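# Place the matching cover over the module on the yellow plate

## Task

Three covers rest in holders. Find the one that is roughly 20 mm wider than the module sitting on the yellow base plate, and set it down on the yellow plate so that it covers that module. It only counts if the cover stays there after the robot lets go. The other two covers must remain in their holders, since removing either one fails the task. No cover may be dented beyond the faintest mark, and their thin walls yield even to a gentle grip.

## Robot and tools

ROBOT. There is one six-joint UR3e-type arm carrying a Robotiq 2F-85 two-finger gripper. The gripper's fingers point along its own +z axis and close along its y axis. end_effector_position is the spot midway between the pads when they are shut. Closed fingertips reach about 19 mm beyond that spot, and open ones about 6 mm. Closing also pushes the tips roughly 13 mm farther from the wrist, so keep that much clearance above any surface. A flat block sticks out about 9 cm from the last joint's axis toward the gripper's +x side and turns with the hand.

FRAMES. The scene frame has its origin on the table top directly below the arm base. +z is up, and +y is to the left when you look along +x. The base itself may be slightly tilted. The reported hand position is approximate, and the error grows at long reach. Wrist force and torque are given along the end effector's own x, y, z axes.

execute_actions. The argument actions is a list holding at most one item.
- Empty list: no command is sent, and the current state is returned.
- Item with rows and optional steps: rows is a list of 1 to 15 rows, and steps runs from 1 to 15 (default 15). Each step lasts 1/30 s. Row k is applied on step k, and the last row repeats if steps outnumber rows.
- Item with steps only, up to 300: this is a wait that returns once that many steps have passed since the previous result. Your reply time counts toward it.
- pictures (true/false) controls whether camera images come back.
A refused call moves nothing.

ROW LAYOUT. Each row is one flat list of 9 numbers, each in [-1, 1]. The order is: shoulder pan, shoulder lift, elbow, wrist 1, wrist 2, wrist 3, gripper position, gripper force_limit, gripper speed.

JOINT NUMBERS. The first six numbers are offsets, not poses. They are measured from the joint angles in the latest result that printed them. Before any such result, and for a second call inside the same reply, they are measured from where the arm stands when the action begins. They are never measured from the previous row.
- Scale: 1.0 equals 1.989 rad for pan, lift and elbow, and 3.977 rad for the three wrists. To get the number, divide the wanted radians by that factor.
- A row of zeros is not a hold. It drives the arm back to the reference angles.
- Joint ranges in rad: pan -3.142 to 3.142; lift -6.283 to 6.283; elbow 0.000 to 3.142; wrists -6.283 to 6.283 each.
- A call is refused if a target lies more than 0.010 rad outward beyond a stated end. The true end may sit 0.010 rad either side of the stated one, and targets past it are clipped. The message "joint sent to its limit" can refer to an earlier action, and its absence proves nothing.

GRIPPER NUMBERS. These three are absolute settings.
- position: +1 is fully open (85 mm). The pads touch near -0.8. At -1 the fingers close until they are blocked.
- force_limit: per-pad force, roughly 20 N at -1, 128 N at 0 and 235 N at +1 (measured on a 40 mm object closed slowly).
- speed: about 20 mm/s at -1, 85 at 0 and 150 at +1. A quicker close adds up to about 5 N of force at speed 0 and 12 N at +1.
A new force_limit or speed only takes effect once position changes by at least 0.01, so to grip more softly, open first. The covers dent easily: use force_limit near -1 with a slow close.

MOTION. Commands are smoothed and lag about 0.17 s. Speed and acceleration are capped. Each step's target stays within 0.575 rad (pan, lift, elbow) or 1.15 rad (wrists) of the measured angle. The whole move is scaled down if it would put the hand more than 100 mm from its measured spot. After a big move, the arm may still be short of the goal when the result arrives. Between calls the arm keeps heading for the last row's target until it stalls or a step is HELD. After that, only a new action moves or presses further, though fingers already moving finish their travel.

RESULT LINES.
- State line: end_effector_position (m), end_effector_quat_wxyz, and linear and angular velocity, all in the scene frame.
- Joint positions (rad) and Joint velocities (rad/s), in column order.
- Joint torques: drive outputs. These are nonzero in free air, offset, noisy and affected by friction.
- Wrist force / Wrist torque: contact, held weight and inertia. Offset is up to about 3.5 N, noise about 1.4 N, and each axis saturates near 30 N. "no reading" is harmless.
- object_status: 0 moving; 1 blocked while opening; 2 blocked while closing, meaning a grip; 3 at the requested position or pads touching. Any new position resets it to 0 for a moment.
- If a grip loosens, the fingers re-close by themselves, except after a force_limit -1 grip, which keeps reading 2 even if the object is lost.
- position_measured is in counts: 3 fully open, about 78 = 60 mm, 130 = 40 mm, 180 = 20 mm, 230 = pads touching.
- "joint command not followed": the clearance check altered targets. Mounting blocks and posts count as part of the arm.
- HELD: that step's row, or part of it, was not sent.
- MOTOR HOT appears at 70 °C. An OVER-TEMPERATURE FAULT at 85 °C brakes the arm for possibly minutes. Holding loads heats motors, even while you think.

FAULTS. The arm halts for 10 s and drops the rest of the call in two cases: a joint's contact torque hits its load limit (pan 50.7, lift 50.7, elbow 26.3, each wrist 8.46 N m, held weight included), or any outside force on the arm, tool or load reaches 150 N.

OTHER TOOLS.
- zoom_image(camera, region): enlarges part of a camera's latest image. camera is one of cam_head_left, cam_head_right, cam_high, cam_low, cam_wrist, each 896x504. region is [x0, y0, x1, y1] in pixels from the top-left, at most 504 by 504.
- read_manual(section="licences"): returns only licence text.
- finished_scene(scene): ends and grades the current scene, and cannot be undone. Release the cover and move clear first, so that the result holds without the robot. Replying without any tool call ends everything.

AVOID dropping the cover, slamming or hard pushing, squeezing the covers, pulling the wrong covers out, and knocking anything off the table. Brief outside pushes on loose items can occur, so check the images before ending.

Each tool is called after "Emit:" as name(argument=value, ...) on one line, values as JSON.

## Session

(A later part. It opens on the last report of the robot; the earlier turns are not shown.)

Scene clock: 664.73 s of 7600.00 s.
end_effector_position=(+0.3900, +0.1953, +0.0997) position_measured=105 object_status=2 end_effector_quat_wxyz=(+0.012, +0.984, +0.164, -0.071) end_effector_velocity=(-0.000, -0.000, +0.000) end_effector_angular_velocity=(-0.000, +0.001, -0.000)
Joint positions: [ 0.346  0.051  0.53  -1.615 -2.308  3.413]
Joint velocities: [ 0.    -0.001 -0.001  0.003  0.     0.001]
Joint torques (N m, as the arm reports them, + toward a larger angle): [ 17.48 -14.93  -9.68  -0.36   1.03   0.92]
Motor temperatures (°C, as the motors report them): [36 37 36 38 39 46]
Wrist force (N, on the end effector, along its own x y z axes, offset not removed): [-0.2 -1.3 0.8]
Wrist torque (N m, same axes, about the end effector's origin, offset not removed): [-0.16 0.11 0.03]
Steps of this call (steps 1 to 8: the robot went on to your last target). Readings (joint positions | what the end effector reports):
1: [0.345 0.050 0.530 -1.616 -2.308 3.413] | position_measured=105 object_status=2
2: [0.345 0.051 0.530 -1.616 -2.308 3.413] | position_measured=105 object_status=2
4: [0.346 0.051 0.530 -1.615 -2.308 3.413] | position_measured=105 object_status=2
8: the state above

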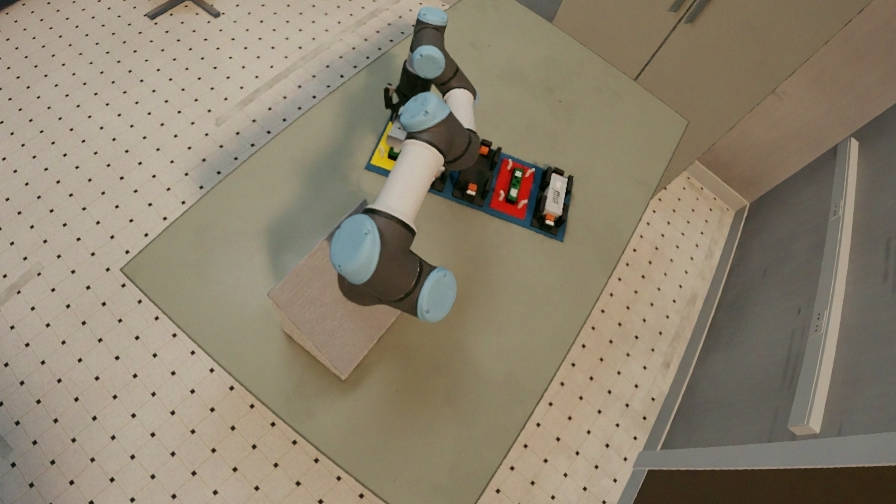

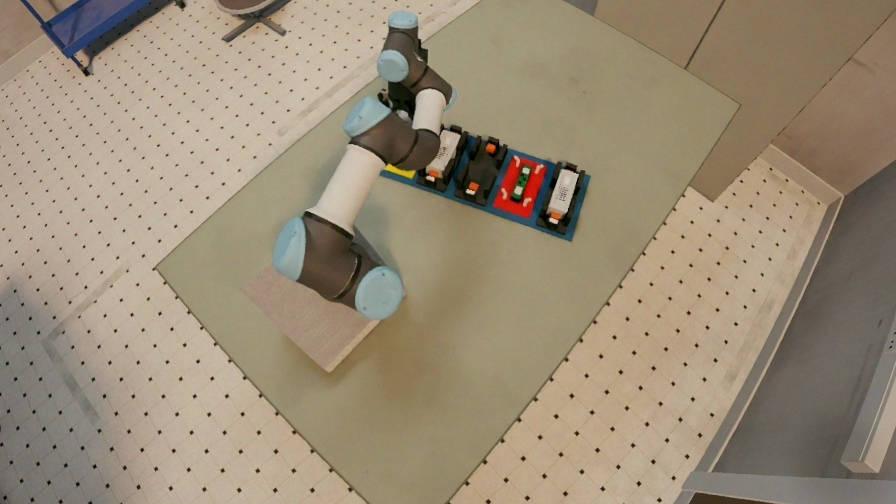

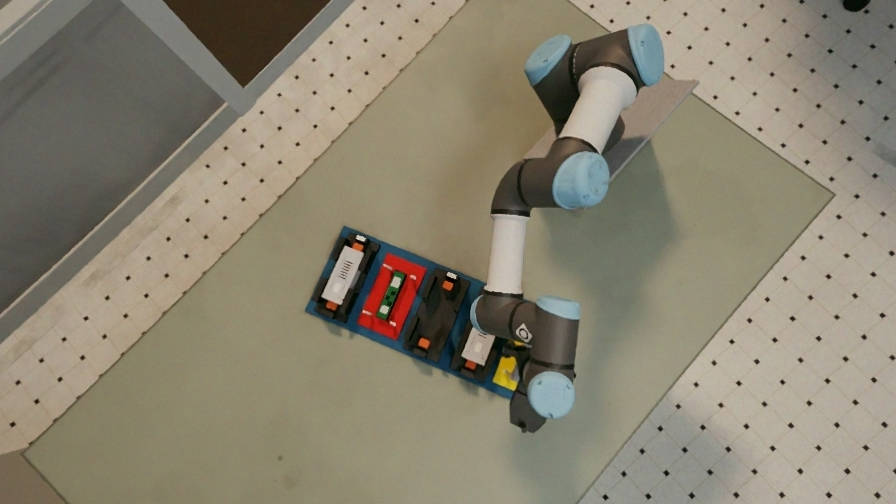

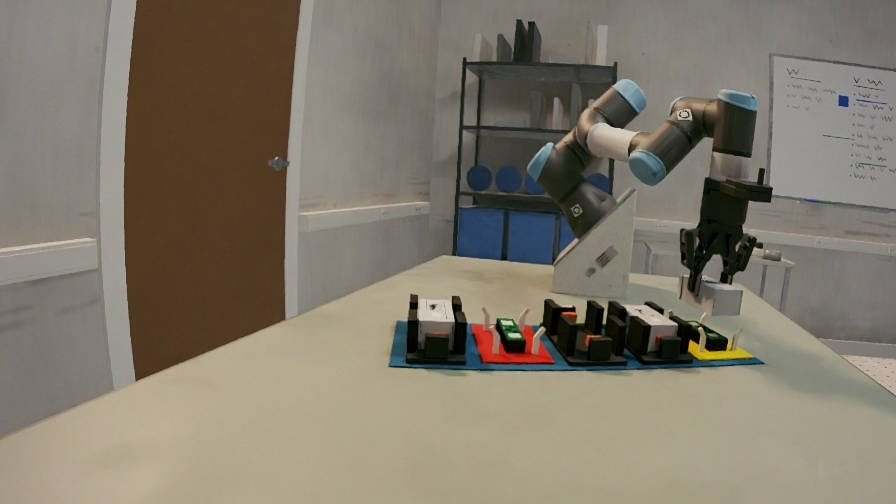

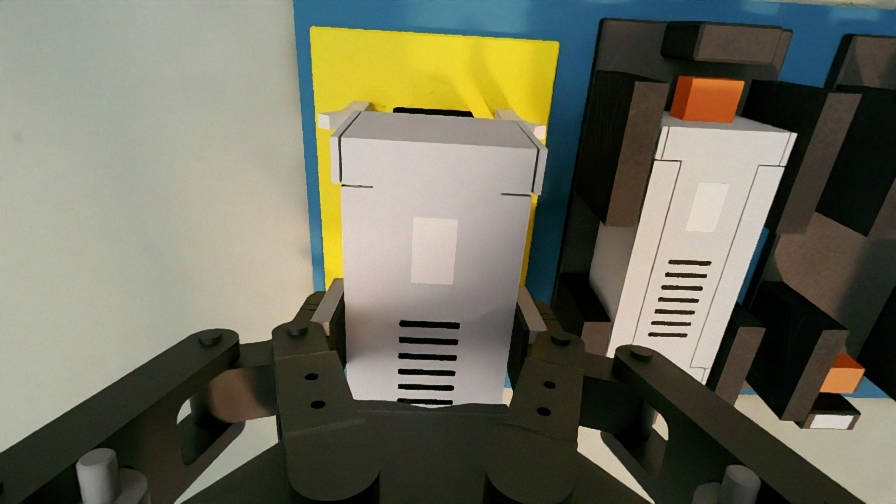

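Emit:
execute_actions(actions=[{"rows": [[-0.0014,0.0004,0.0043,-0.0029,-0.0003,-0.0008,-0.98,-0.88,-1],[-0.0027,0.0009,0.0087,-0.0059,-0.0007,-0.0016,-0.98,-0.88,-1],[-0.0041,0.0013,0.013,-0.0088,-0.001,-0.0024,-0.98,-0.88,-1],[-0.0054,0.0017,0.0174,-0.0117,-0.0014,-0.0032,-0.98,-0.88,-1],[-0.0068,0.0022,0.0217,-0.0146,-0.0017,-0.004,-0.98,-0.88,-1],[-0.0082,0.0026,0.0261,-0.0176,-0.0021,-0.0048,-0.98,-0.88,-1],[-0.0095,0.003,0.0304,-0.0205,-0.0024,-0.0056,-0.98,-0.88,-1],[-0.01088,0.00345,0.03476,-0.02343,-0.00274,-0.00638,-0.98,-0.88,-1]], "steps": 15}], pictures=false)

Emit:
execute_actions(actions=[{"steps": 12}])

Emit:
zoom_image(camera="cam_wrist", region=[290, 10, 590, 210])

Emit:
zoom_image(camera="cam_low", region=[630, 250, 790, 375])

Scene clock: 719.00 s of 7600.00 s.
end_effector_position=(+0.3880, +0.1970, +0.0830) position_measured=105 object_status=2 end_effector_quat_wxyz=(+0.012, +0.984, +0.164, -0.071) end_effector_velocity=(-0.001, +0.001, -0.011) end_effector_angular_velocity=(+0.001, -0.001, -0.001)
Joint positions: [ 0.325  0.057  0.594 -1.702 -2.318  3.39 ]
Joint velocities: [-0.013  0.003  0.043 -0.059 -0.006 -0.016]
Joint torques (N m, as the arm reports them, + toward a larger angle): [ 12.11 -14.58  -5.51  -1.77  -0.88  -0.9 ]
Motor temperatures (°C, as the motors report them): [36 37 36 38 39 46]
Wrist force (N, on the end effector, along its own x y z axes, offset not removed): [0.0 -1.8 2.1]
Wrist torque (N m, same axes, about the end effector's origin, offset not removed): [-0.25 0.03 0.03]
Steps of this call (steps 1 to 15: the robot went on to your last target; steps 16 to 90: nothing new was sent; then 50.77 s passed at rest; steps 91 to 105: all 15 steps of this action). Readings (joint positions | what the end effector reports):
91: [0.346 0.051 0.530 -1.615 -2.308 3.413] | position_measured=105 object_status=2
92: [0.345 0.051 0.531 -1.617 -2.308 3.413] | position_measured=105 object_status=2
94: [0.343 0.052 0.538 -1.627 -2.309 3.410] | position_measured=105 object_status=2
98: [0.335 0.054 0.564 -1.662 -2.313 3.401] | position_measured=105 object_status=2
105: the state above

Scene clock: 719.40 s of 7600.00 s.
end_effector_position=(+0.3878, +0.1971, +0.0817) position_measured=105 object_status=2 end_effector_quat_wxyz=(+0.012, +0.984, +0.164, -0.071) end_effector_velocity=(+0.000, -0.000, -0.000) end_effector_angular_velocity=(+0.000, -0.000, -0.002)
Joint positions: [ 0.324  0.058  0.599 -1.708 -2.319  3.388]
Joint velocities: [-0.001 -0.     0.001 -0.002 -0.     0.001]
Joint torques (N m, as the arm reports them, + toward a larger angle): [ 11.77 -14.83  -5.63  -1.82  -0.92  -0.8 ]
Motor temperatures (°C, as the motors report them): [36 37 36 38 39 46]
Wrist force (N, on the end effector, along its own x y z axes, offset not removed): [0.4 -1.5 1.1]
Wrist torque (N m, same axes, about the end effector's origin, offset not removed): [-0.20 -0.02 0.04]
Steps of this call (steps 1 to 12: the robot went on to your last target). Readings (joint positions | what the end effector reports):
1: [0.325 0.057 0.595 -1.703 -2.318 3.389] | position_measured=105 object_status=2
2: [0.325 0.058 0.596 -1.705 -2.318 3.389] | position_measured=105 object_status=2
4: [0.324 0.058 0.597 -1.706 -2.319 3.389] | position_measured=105 object_status=2
8: [0.324 0.058 0.598 -1.708 -2.319 3.388] | position_measured=105 object_status=2
12: the state above

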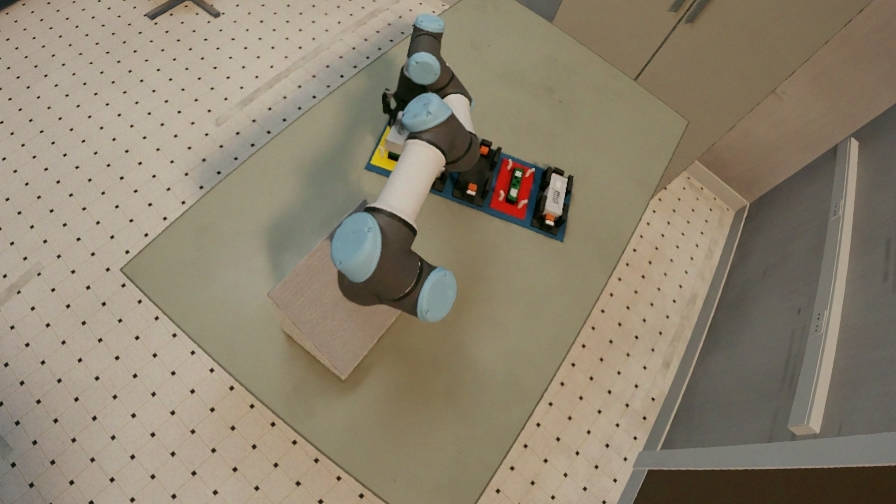

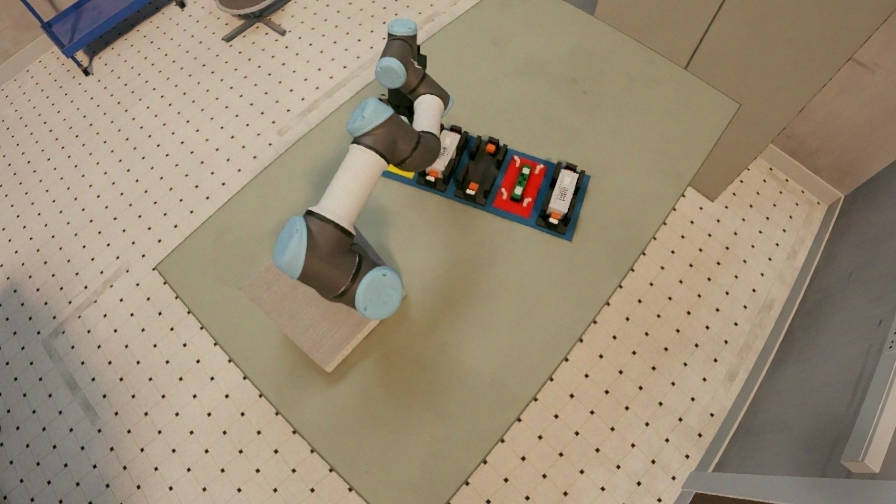

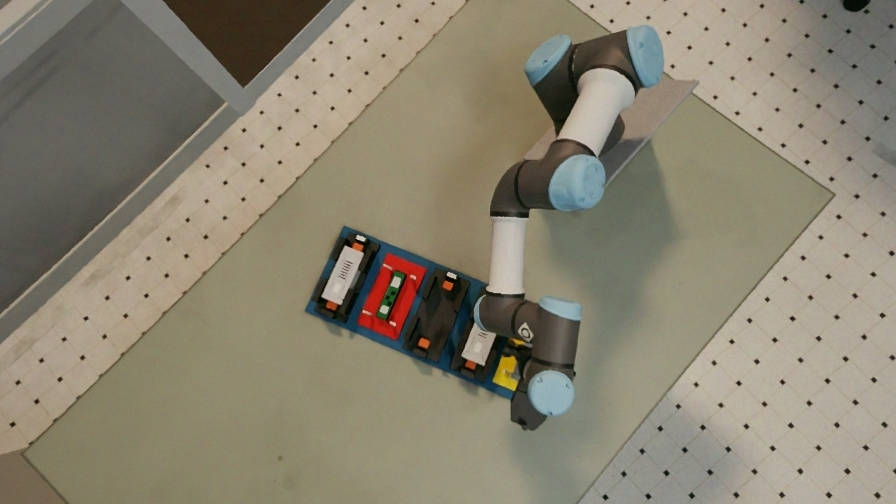

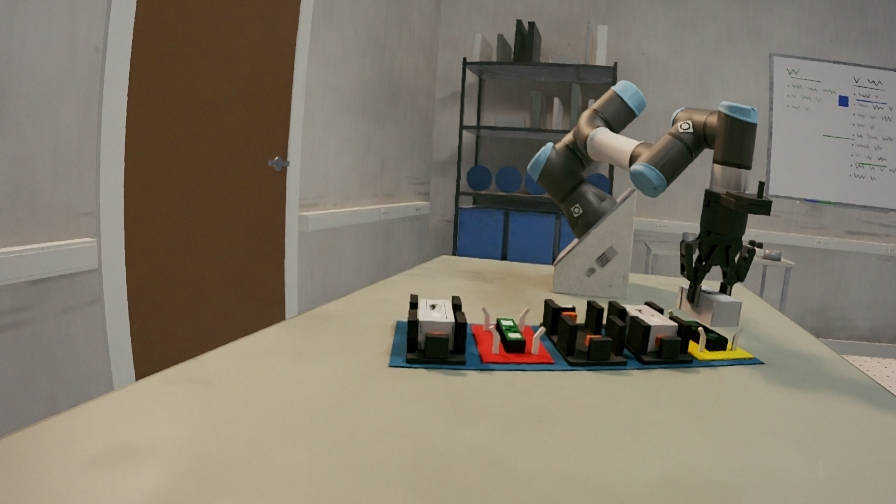

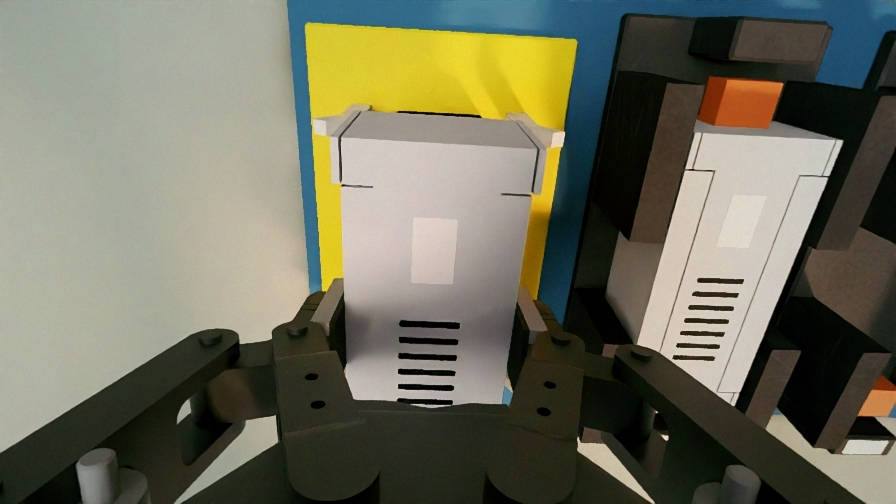

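Region (290, 10, 590, 210) of cam_wrist's 896x504 image, scaled by 1.680, with more detail than that image has.

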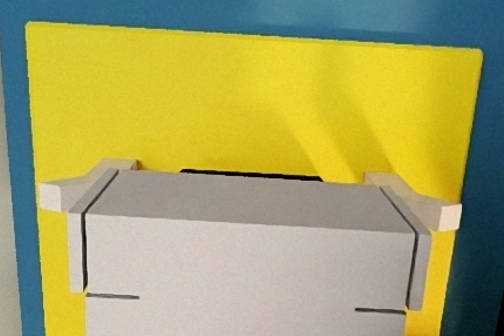

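Region (630, 250, 790, 375) of cam_low's 896x504 image, scaled by 3.150, with more detail than that image has; it fills the top 394 rows of this view, and the rest is white.

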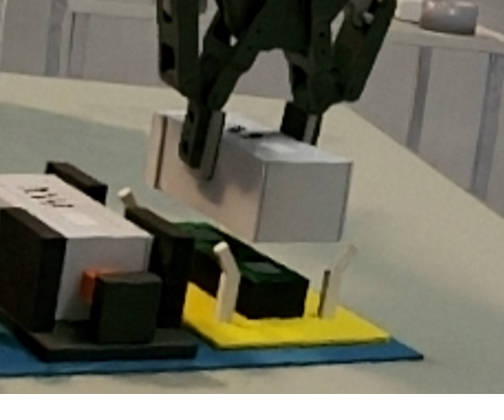

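Emit:
execute_actions(actions=[{"rows": [[-0.0014,0.0008,0.0027,-0.0023,-0.0004,-0.0009,-0.98,-0.88,-1],[-0.0029,0.0016,0.0053,-0.0046,-0.0007,-0.0017,-0.98,-0.88,-1],[-0.0043,0.0024,0.0079,-0.0069,-0.0011,-0.0026,-0.98,-0.88,-1],[-0.0058,0.0033,0.0103,-0.0092,-0.0014,-0.0035,-0.98,-0.88,-1],[-0.0073,0.0042,0.0127,-0.0114,-0.0018,-0.0043,-0.98,-0.88,-1],[-0.0087,0.0052,0.015,-0.0137,-0.0021,-0.0052,-0.98,-0.88,-1],[-0.0102,0.0062,0.0172,-0.0159,-0.0025,-0.0061,-0.98,-0.88,-1],[-0.0117,0.0073,0.0193,-0.0181,-0.0028,-0.007,-0.98,-0.88,-1],[-0.0131,0.0084,0.0213,-0.0203,-0.0032,-0.0079,-0.98,-0.88,-1],[-0.01463,0.00954,0.02325,-0.02242,-0.00355,-0.00878,-0.98,-0.88,-1]], "steps": 15}], pictures=false)

Emit:
execute_actions(actions=[{"steps": 12}])

Emit:
zoom_image(camera="cam_low", region=[630, 250, 790, 375])

Emit:
zoom_image(camera="cam_head_left", region=[350, 90, 470, 190])

Scene clock: 785.93 s of 7600.00 s.
end_effector_position=(+0.3879, +0.1971, +0.0639) position_measured=105 object_status=2 end_effector_quat_wxyz=(+0.012, +0.984, +0.163, -0.071) end_effector_velocity=(-0.001, +0.001, -0.018) end_effector_angular_velocity=(+0.003, +0.002, -0.000)
Joint positions: [ 0.298  0.074  0.64  -1.788 -2.331  3.357]
Joint velocities: [-0.027  0.019  0.04  -0.081 -0.009 -0.033]
Joint torques (N m, as the arm reports them, + toward a larger angle): [ 12.38 -12.81  -4.24  -1.62   0.1   -0.82]
Motor temperatures (°C, as the motors report them): [36 37 36 38 39 46]
Wrist force (N, on the end effector, along its own x y z axes, offset not removed): [1.0 2.3 0.1]
Wrist torque (N m, same axes, about the end effector's origin, offset not removed): [-0.40 -0.13 -0.06]
Steps of this call (steps 1 to 15: the robot went on to your last target; steps 16 to 90: nothing new was sent; then 63.03 s passed at rest; steps 91 to 105: all 15 steps of this action). Readings (joint positions | what the end effector reports):
91: [0.324 0.058 0.599 -1.709 -2.319 3.388] | position_measured=105 object_status=2
92: [0.323 0.058 0.600 -1.710 -2.319 3.387] | position_measured=105 object_status=2
94: [0.321 0.059 0.604 -1.718 -2.320 3.385] | position_measured=105 object_status=2
98: [0.312 0.065 0.619 -1.744 -2.324 3.374] | position_measured=105 object_status=2
105: the state above

Scene clock: 786.33 s of 7600.00 s.
end_effector_position=(+0.3878, +0.1971, +0.0618) position_measured=105 object_status=2 end_effector_quat_wxyz=(+0.012, +0.984, +0.164, -0.071) end_effector_velocity=(+0.000, +0.000, -0.000) end_effector_angular_velocity=(+0.001, -0.002, +0.000)
Joint positions: [ 0.295  0.077  0.645 -1.797 -2.333  3.353]
Joint velocities: [-0.     0.     0.001 -0.004 -0.    -0.002]
Joint torques (N m, as the arm reports them, + toward a larger angle): [ 12.33 -12.1   -4.01  -1.53   0.34  -0.81]
Motor temperatures (°C, as the motors report them): [36 37 36 38 39 46]
Wrist force (N, on the end effector, along its own x y z axes, offset not removed): [0.1 4.5 -1.5]
Wrist torque (N m, same axes, about the end effector's origin, offset not removed): [-0.09 0.04 -0.10]
Steps of this call (steps 1 to 12: the robot went on to your last target). Readings (joint positions | what the end effector reports):
1: [0.297 0.075 0.642 -1.790 -2.332 3.356] | position_measured=105 object_status=2
2: [0.297 0.075 0.642 -1.792 -2.332 3.355] | position_measured=105 object_status=2
4: [0.296 0.076 0.644 -1.794 -2.332 3.354] | position_measured=105 object_status=2
8: [0.295 0.077 0.645 -1.796 -2.333 3.354] | position_measured=105 object_status=2
12: the state above

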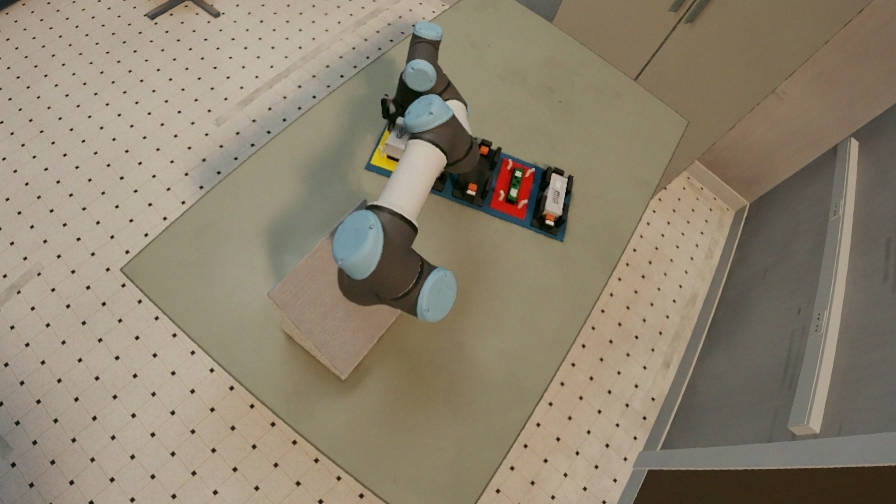

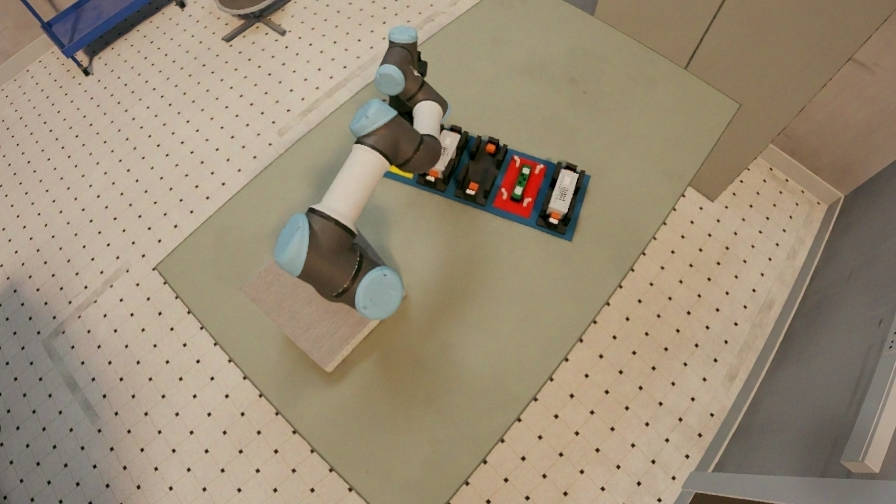

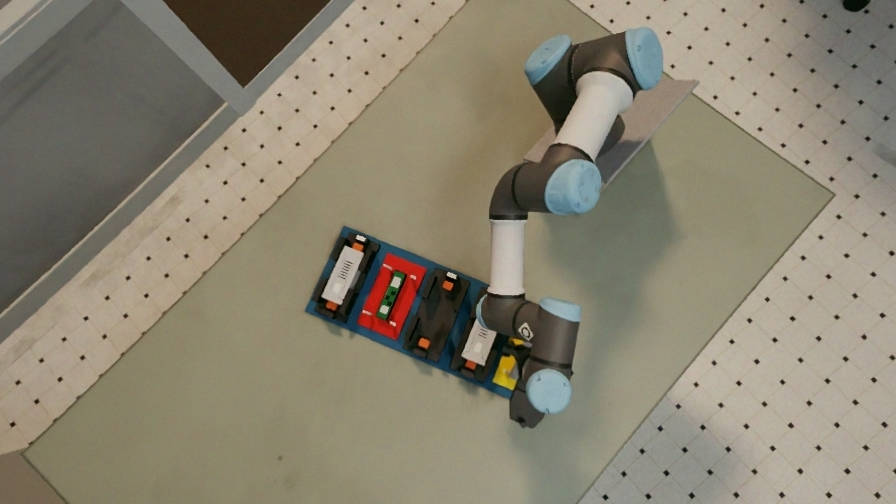

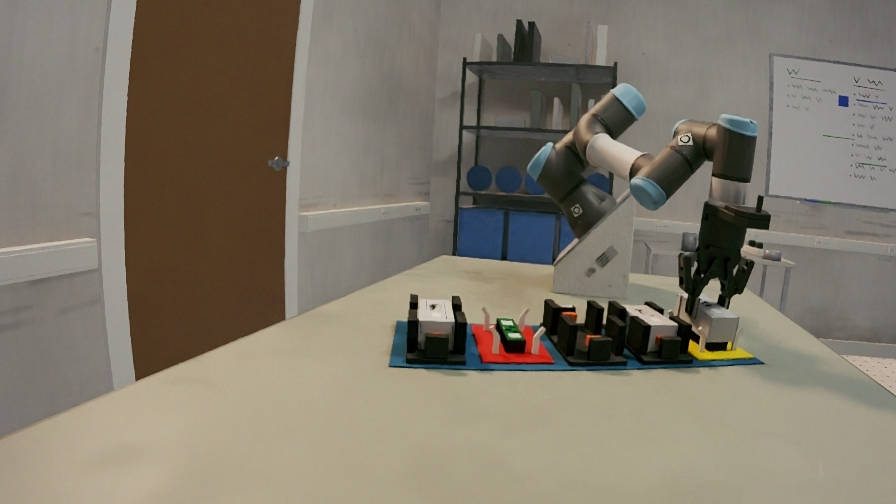

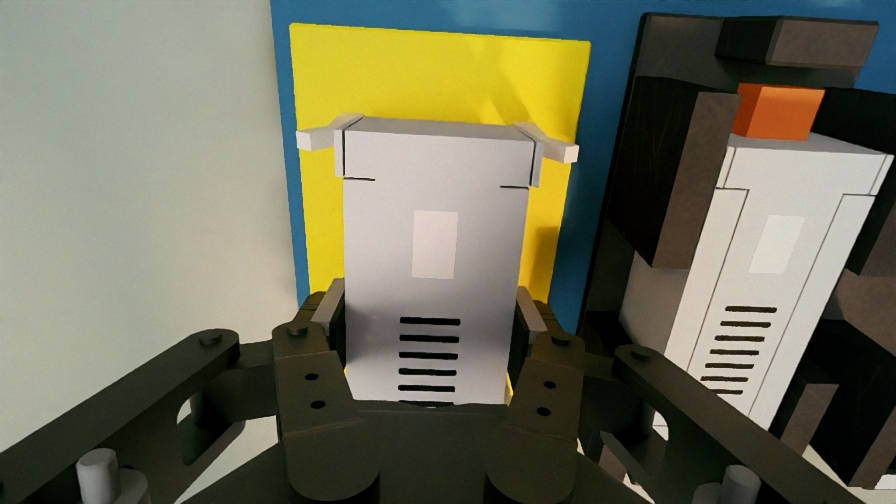

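Region (630, 250, 790, 375) of cam_low's 896x504 image, scaled by 3.150, with more detail than that image has; it fills the top 394 rows of this view, and the rest is white.

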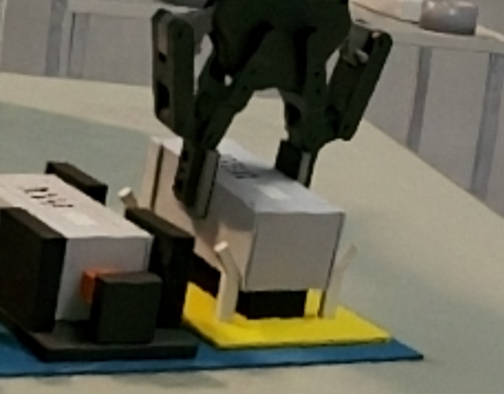

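Region (350, 90, 470, 190) of cam_head_left's 896x504 image, scaled by 4.200, with more detail than that image has.

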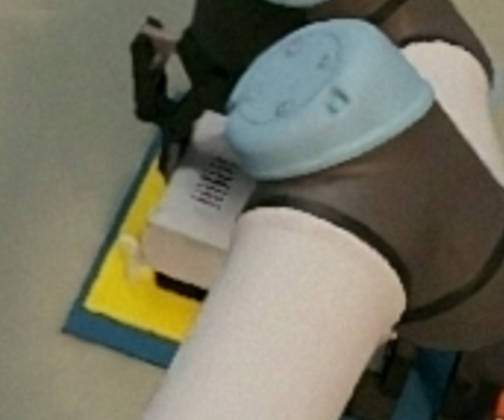

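Emit:
zoom_image(camera="cam_wrist", region=[280, 10, 600, 410])

Region (280, 10, 600, 410) of cam_wrist's 896x504 image, scaled by 1.260, with more detail than that image has; it fills the left 403 columns of this view, and the rest is white.

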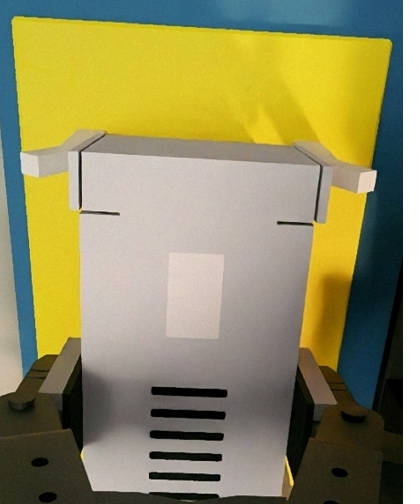

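Emit:
execute_actions(actions=[{"rows": [[0.0015,-0.0011,-0.002,0.0022,0.0004,0.0009,-0.98,-0.88,-1],[0.003,-0.0022,-0.0041,0.0044,0.0007,0.0018,-0.98,-0.88,-1],[0.0044,-0.0033,-0.0062,0.0065,0.0011,0.0027,-0.98,-0.88,-1],[0.0059,-0.0043,-0.0083,0.0087,0.0014,0.0036,-0.98,-0.88,-1],[0.0059,-0.0043,-0.0083,0.0087,0.0014,0.0036,-0.98,-0.88,-1],[0.0062,-0.0094,0.0056,0.0014,0.001,0.0012,-0.98,-0.88,-1],[0.0065,-0.0146,0.0194,-0.006,0.0006,-0.0012,-0.98,-0.88,-1],[0.0068,-0.0197,0.0333,-0.0133,0.0003,-0.0036,-0.98,-0.88,-1],[0.0071,-0.0248,0.0472,-0.0207,-0.0001,-0.006,-0.98,-0.88,-1],[0.0074,-0.0299,0.0611,-0.028,-0.0005,-0.0084,-0.98,-0.88,-1],[0.0077,-0.0351,0.0749,-0.0354,-0.0009,-0.0108,-0.98,-0.88,-1],[0.008,-0.0402,0.0888,-0.0427,-0.0013,-0.0132,-0.98,-0.88,-1],[0.0082,-0.0453,0.1027,-0.05,-0.0017,-0.0156,-0.98,-0.88,-1],[0.0085,-0.0504,0.1166,-0.0574,-0.002,-0.018,-0.98,-0.88,-1],[0.00883,-0.05556,0.13043,-0.06473,-0.00243,-0.02044,-0.98,-0.88,-1]], "steps": 15}], pictures=false)

Emit:
execute_actions(actions=[{"steps": 22}])

Emit:
zoom_image(camera="cam_wrist", region=[280, 10, 600, 410])

Emit:
zoom_image(camera="cam_head_left", region=[350, 90, 470, 190])

Scene clock: 858.40 s of 7600.00 s.
end_effector_position=(+0.3903, +0.1973, +0.0699) position_measured=105 object_status=2 end_effector_quat_wxyz=(+0.007, +0.985, +0.168, -0.044) end_effector_velocity=(+0.000, -0.004, +0.004) end_effector_angular_velocity=(+0.080, -0.233, +0.047)
Joint positions: [ 0.31   0.01   0.782 -1.93  -2.336  3.312]
Joint velocities: [ 0.019 -0.279  0.739 -0.779 -0.04  -0.254]
Joint torques (N m, as the arm reports them, + toward a larger angle): [ 17.8  -18.83  -1.81  -2.38  -1.04  -1.  ]
Motor temperatures (°C, as the motors report them): [36 37 36 38 39 46]
Wrist force (N, on the end effector, along its own x y z axes, offset not removed): [1.0 -1.7 1.3]
Wrist torque (N m, same axes, about the end effector's origin, offset not removed): [-0.25 -0.11 0.00]
Steps of this call (steps 1 to 15: the robot went on to your last target; steps 16 to 90: nothing new was sent; then 68.57 s passed at rest; steps 91 to 105: all 15 steps of this action). Readings (joint positions | what the end effector reports):
91: [0.295 0.077 0.645 -1.797 -2.333 3.353] | position_measured=105 object_status=2
92: [0.295 0.076 0.645 -1.796 -2.333 3.353] | position_measured=105 object_status=2
94: [0.298 0.075 0.641 -1.788 -2.331 3.357] | position_measured=105 object_status=2
98: [0.304 0.065 0.645 -1.786 -2.329 3.359] | position_measured=105 object_status=2
105: the state above

Scene clock: 859.13 s of 7600.00 s.
end_effector_position=(+0.3882, +0.1964, +0.0698) position_measured=105 object_status=2 end_effector_quat_wxyz=(+0.005, +0.985, +0.172, -0.026) end_effector_velocity=(+0.000, +0.000, +0.000) end_effector_angular_velocity=(+0.000, -0.001, -0.001)
Joint positions: [ 0.313 -0.034  0.904 -2.054 -2.342  3.272]
Joint velocities: [ 0.    -0.001  0.002 -0.002 -0.     0.001]
Joint torques (N m, as the arm reports them, + toward a larger angle): [ 16.75 -17.41  -5.14  -1.94  -0.98  -0.87]
Motor temperatures (°C, as the motors report them): [36 37 36 38 39 46]
Wrist force (N, on the end effector, along its own x y z axes, offset not removed): [0.2 -0.8 1.2]
Wrist torque (N m, same axes, about the end effector's origin, offset not removed): [-0.06 0.04 -0.02]
Steps of this call (steps 1 to 22: the robot went on to your last target). Readings (joint positions | what the end effector reports):
1: [0.310 0.001 0.807 -1.956 -2.338 3.303] | position_measured=105 object_status=2
2: [0.311 -0.008 0.830 -1.980 -2.339 3.296] | position_measured=105 object_status=2
4: [0.312 -0.019 0.863 -2.012 -2.340 3.286] | position_measured=105 object_status=2
8: [0.312 -0.029 0.891 -2.041 -2.342 3.276] | position_measured=105 object_status=2
22: the state above

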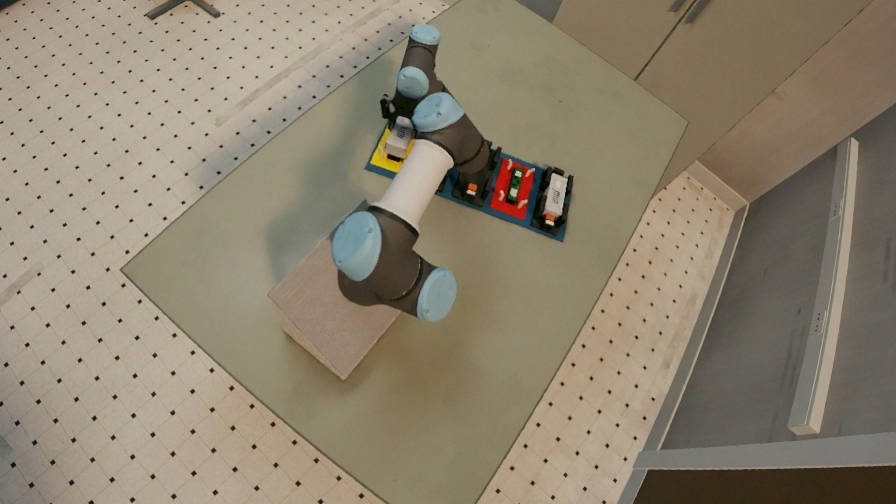

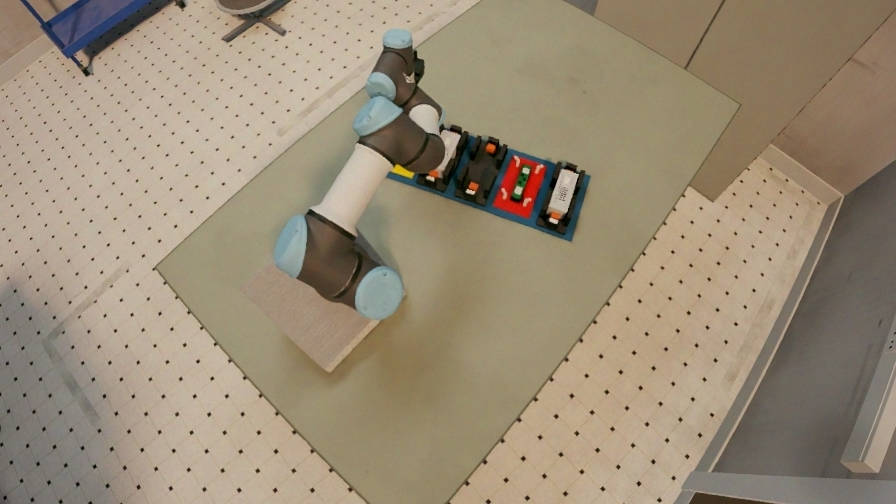

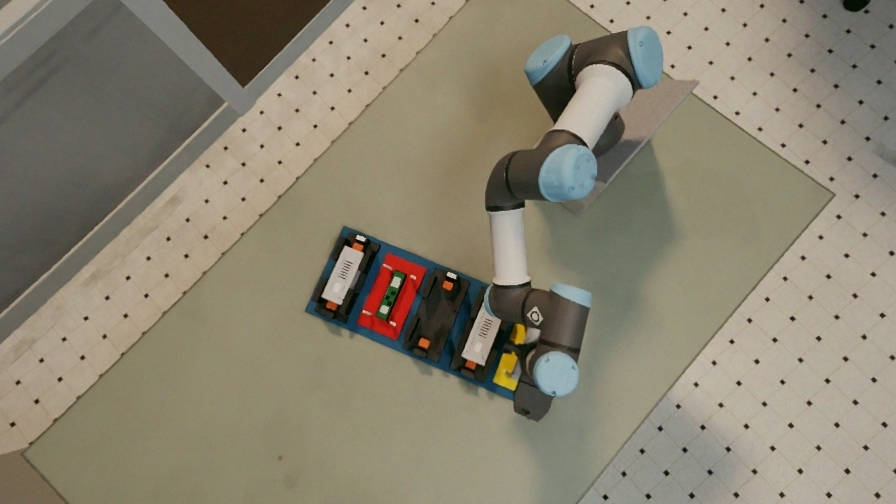

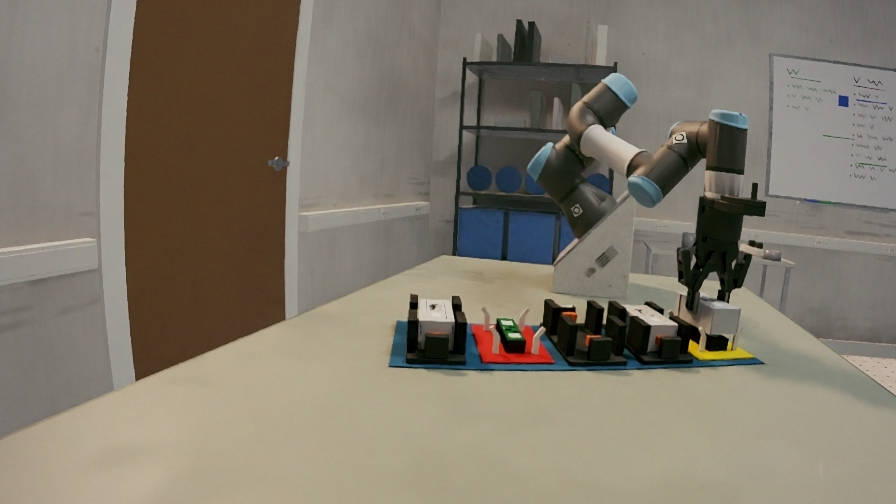

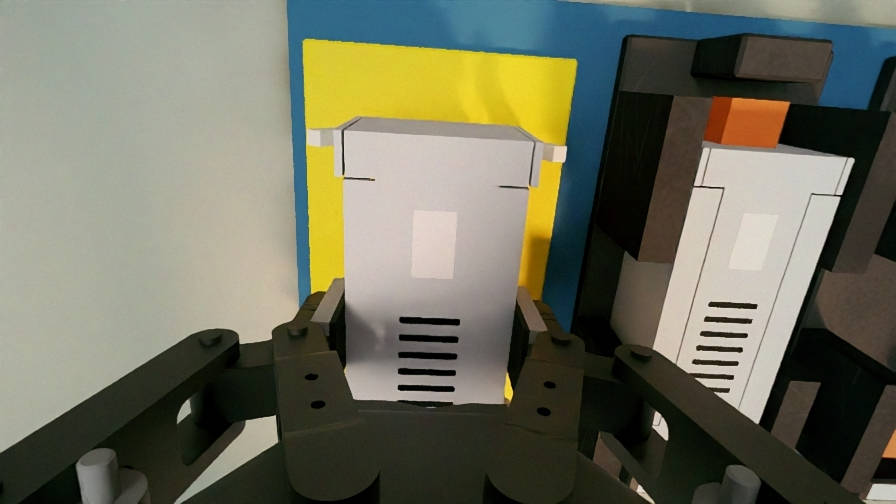

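Region (280, 10, 600, 410) of cam_wrist's 896x504 image, scaled by 1.260, with more detail than that image has; it fills the left 403 columns of this view, and the rest is white.

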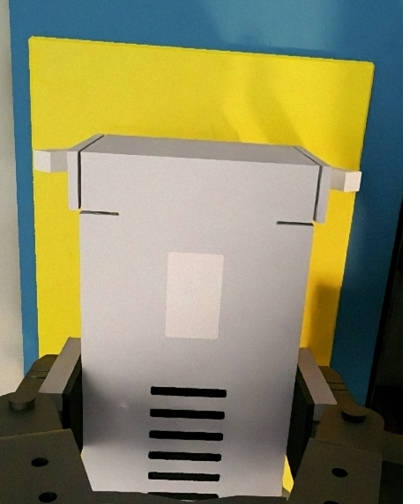

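Region (350, 90, 470, 190) of cam_head_left's 896x504 image, scaled by 4.200, with more detail than that image has.

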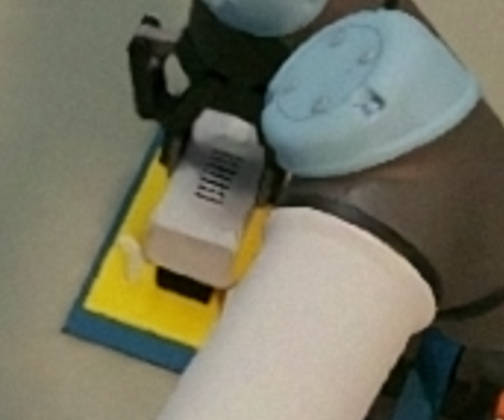

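Emit:
zoom_image(camera="cam_wrist", region=[295, 100, 580, 200])

Emit:
zoom_image(camera="cam_low", region=[660, 280, 770, 370])

Region (295, 100, 580, 200) of cam_wrist's 896x504 image, scaled by 1.768, with more detail than that image has; it fills the top 177 rows of this view, and the rest is white.

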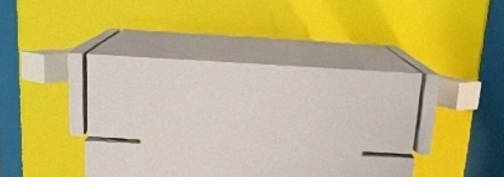

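Region (660, 280, 770, 370) of cam_low's 896x504 image, scaled by 4.582, with more detail than that image has; it fills the top 412 rows of this view, and the rest is white.

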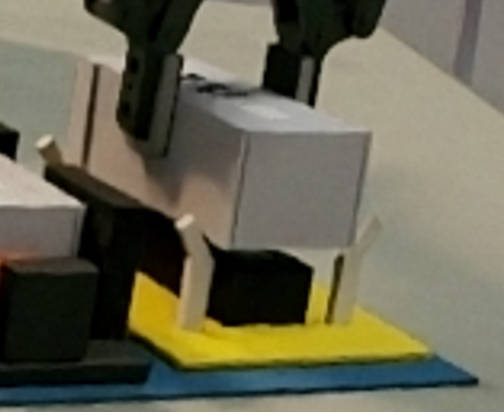

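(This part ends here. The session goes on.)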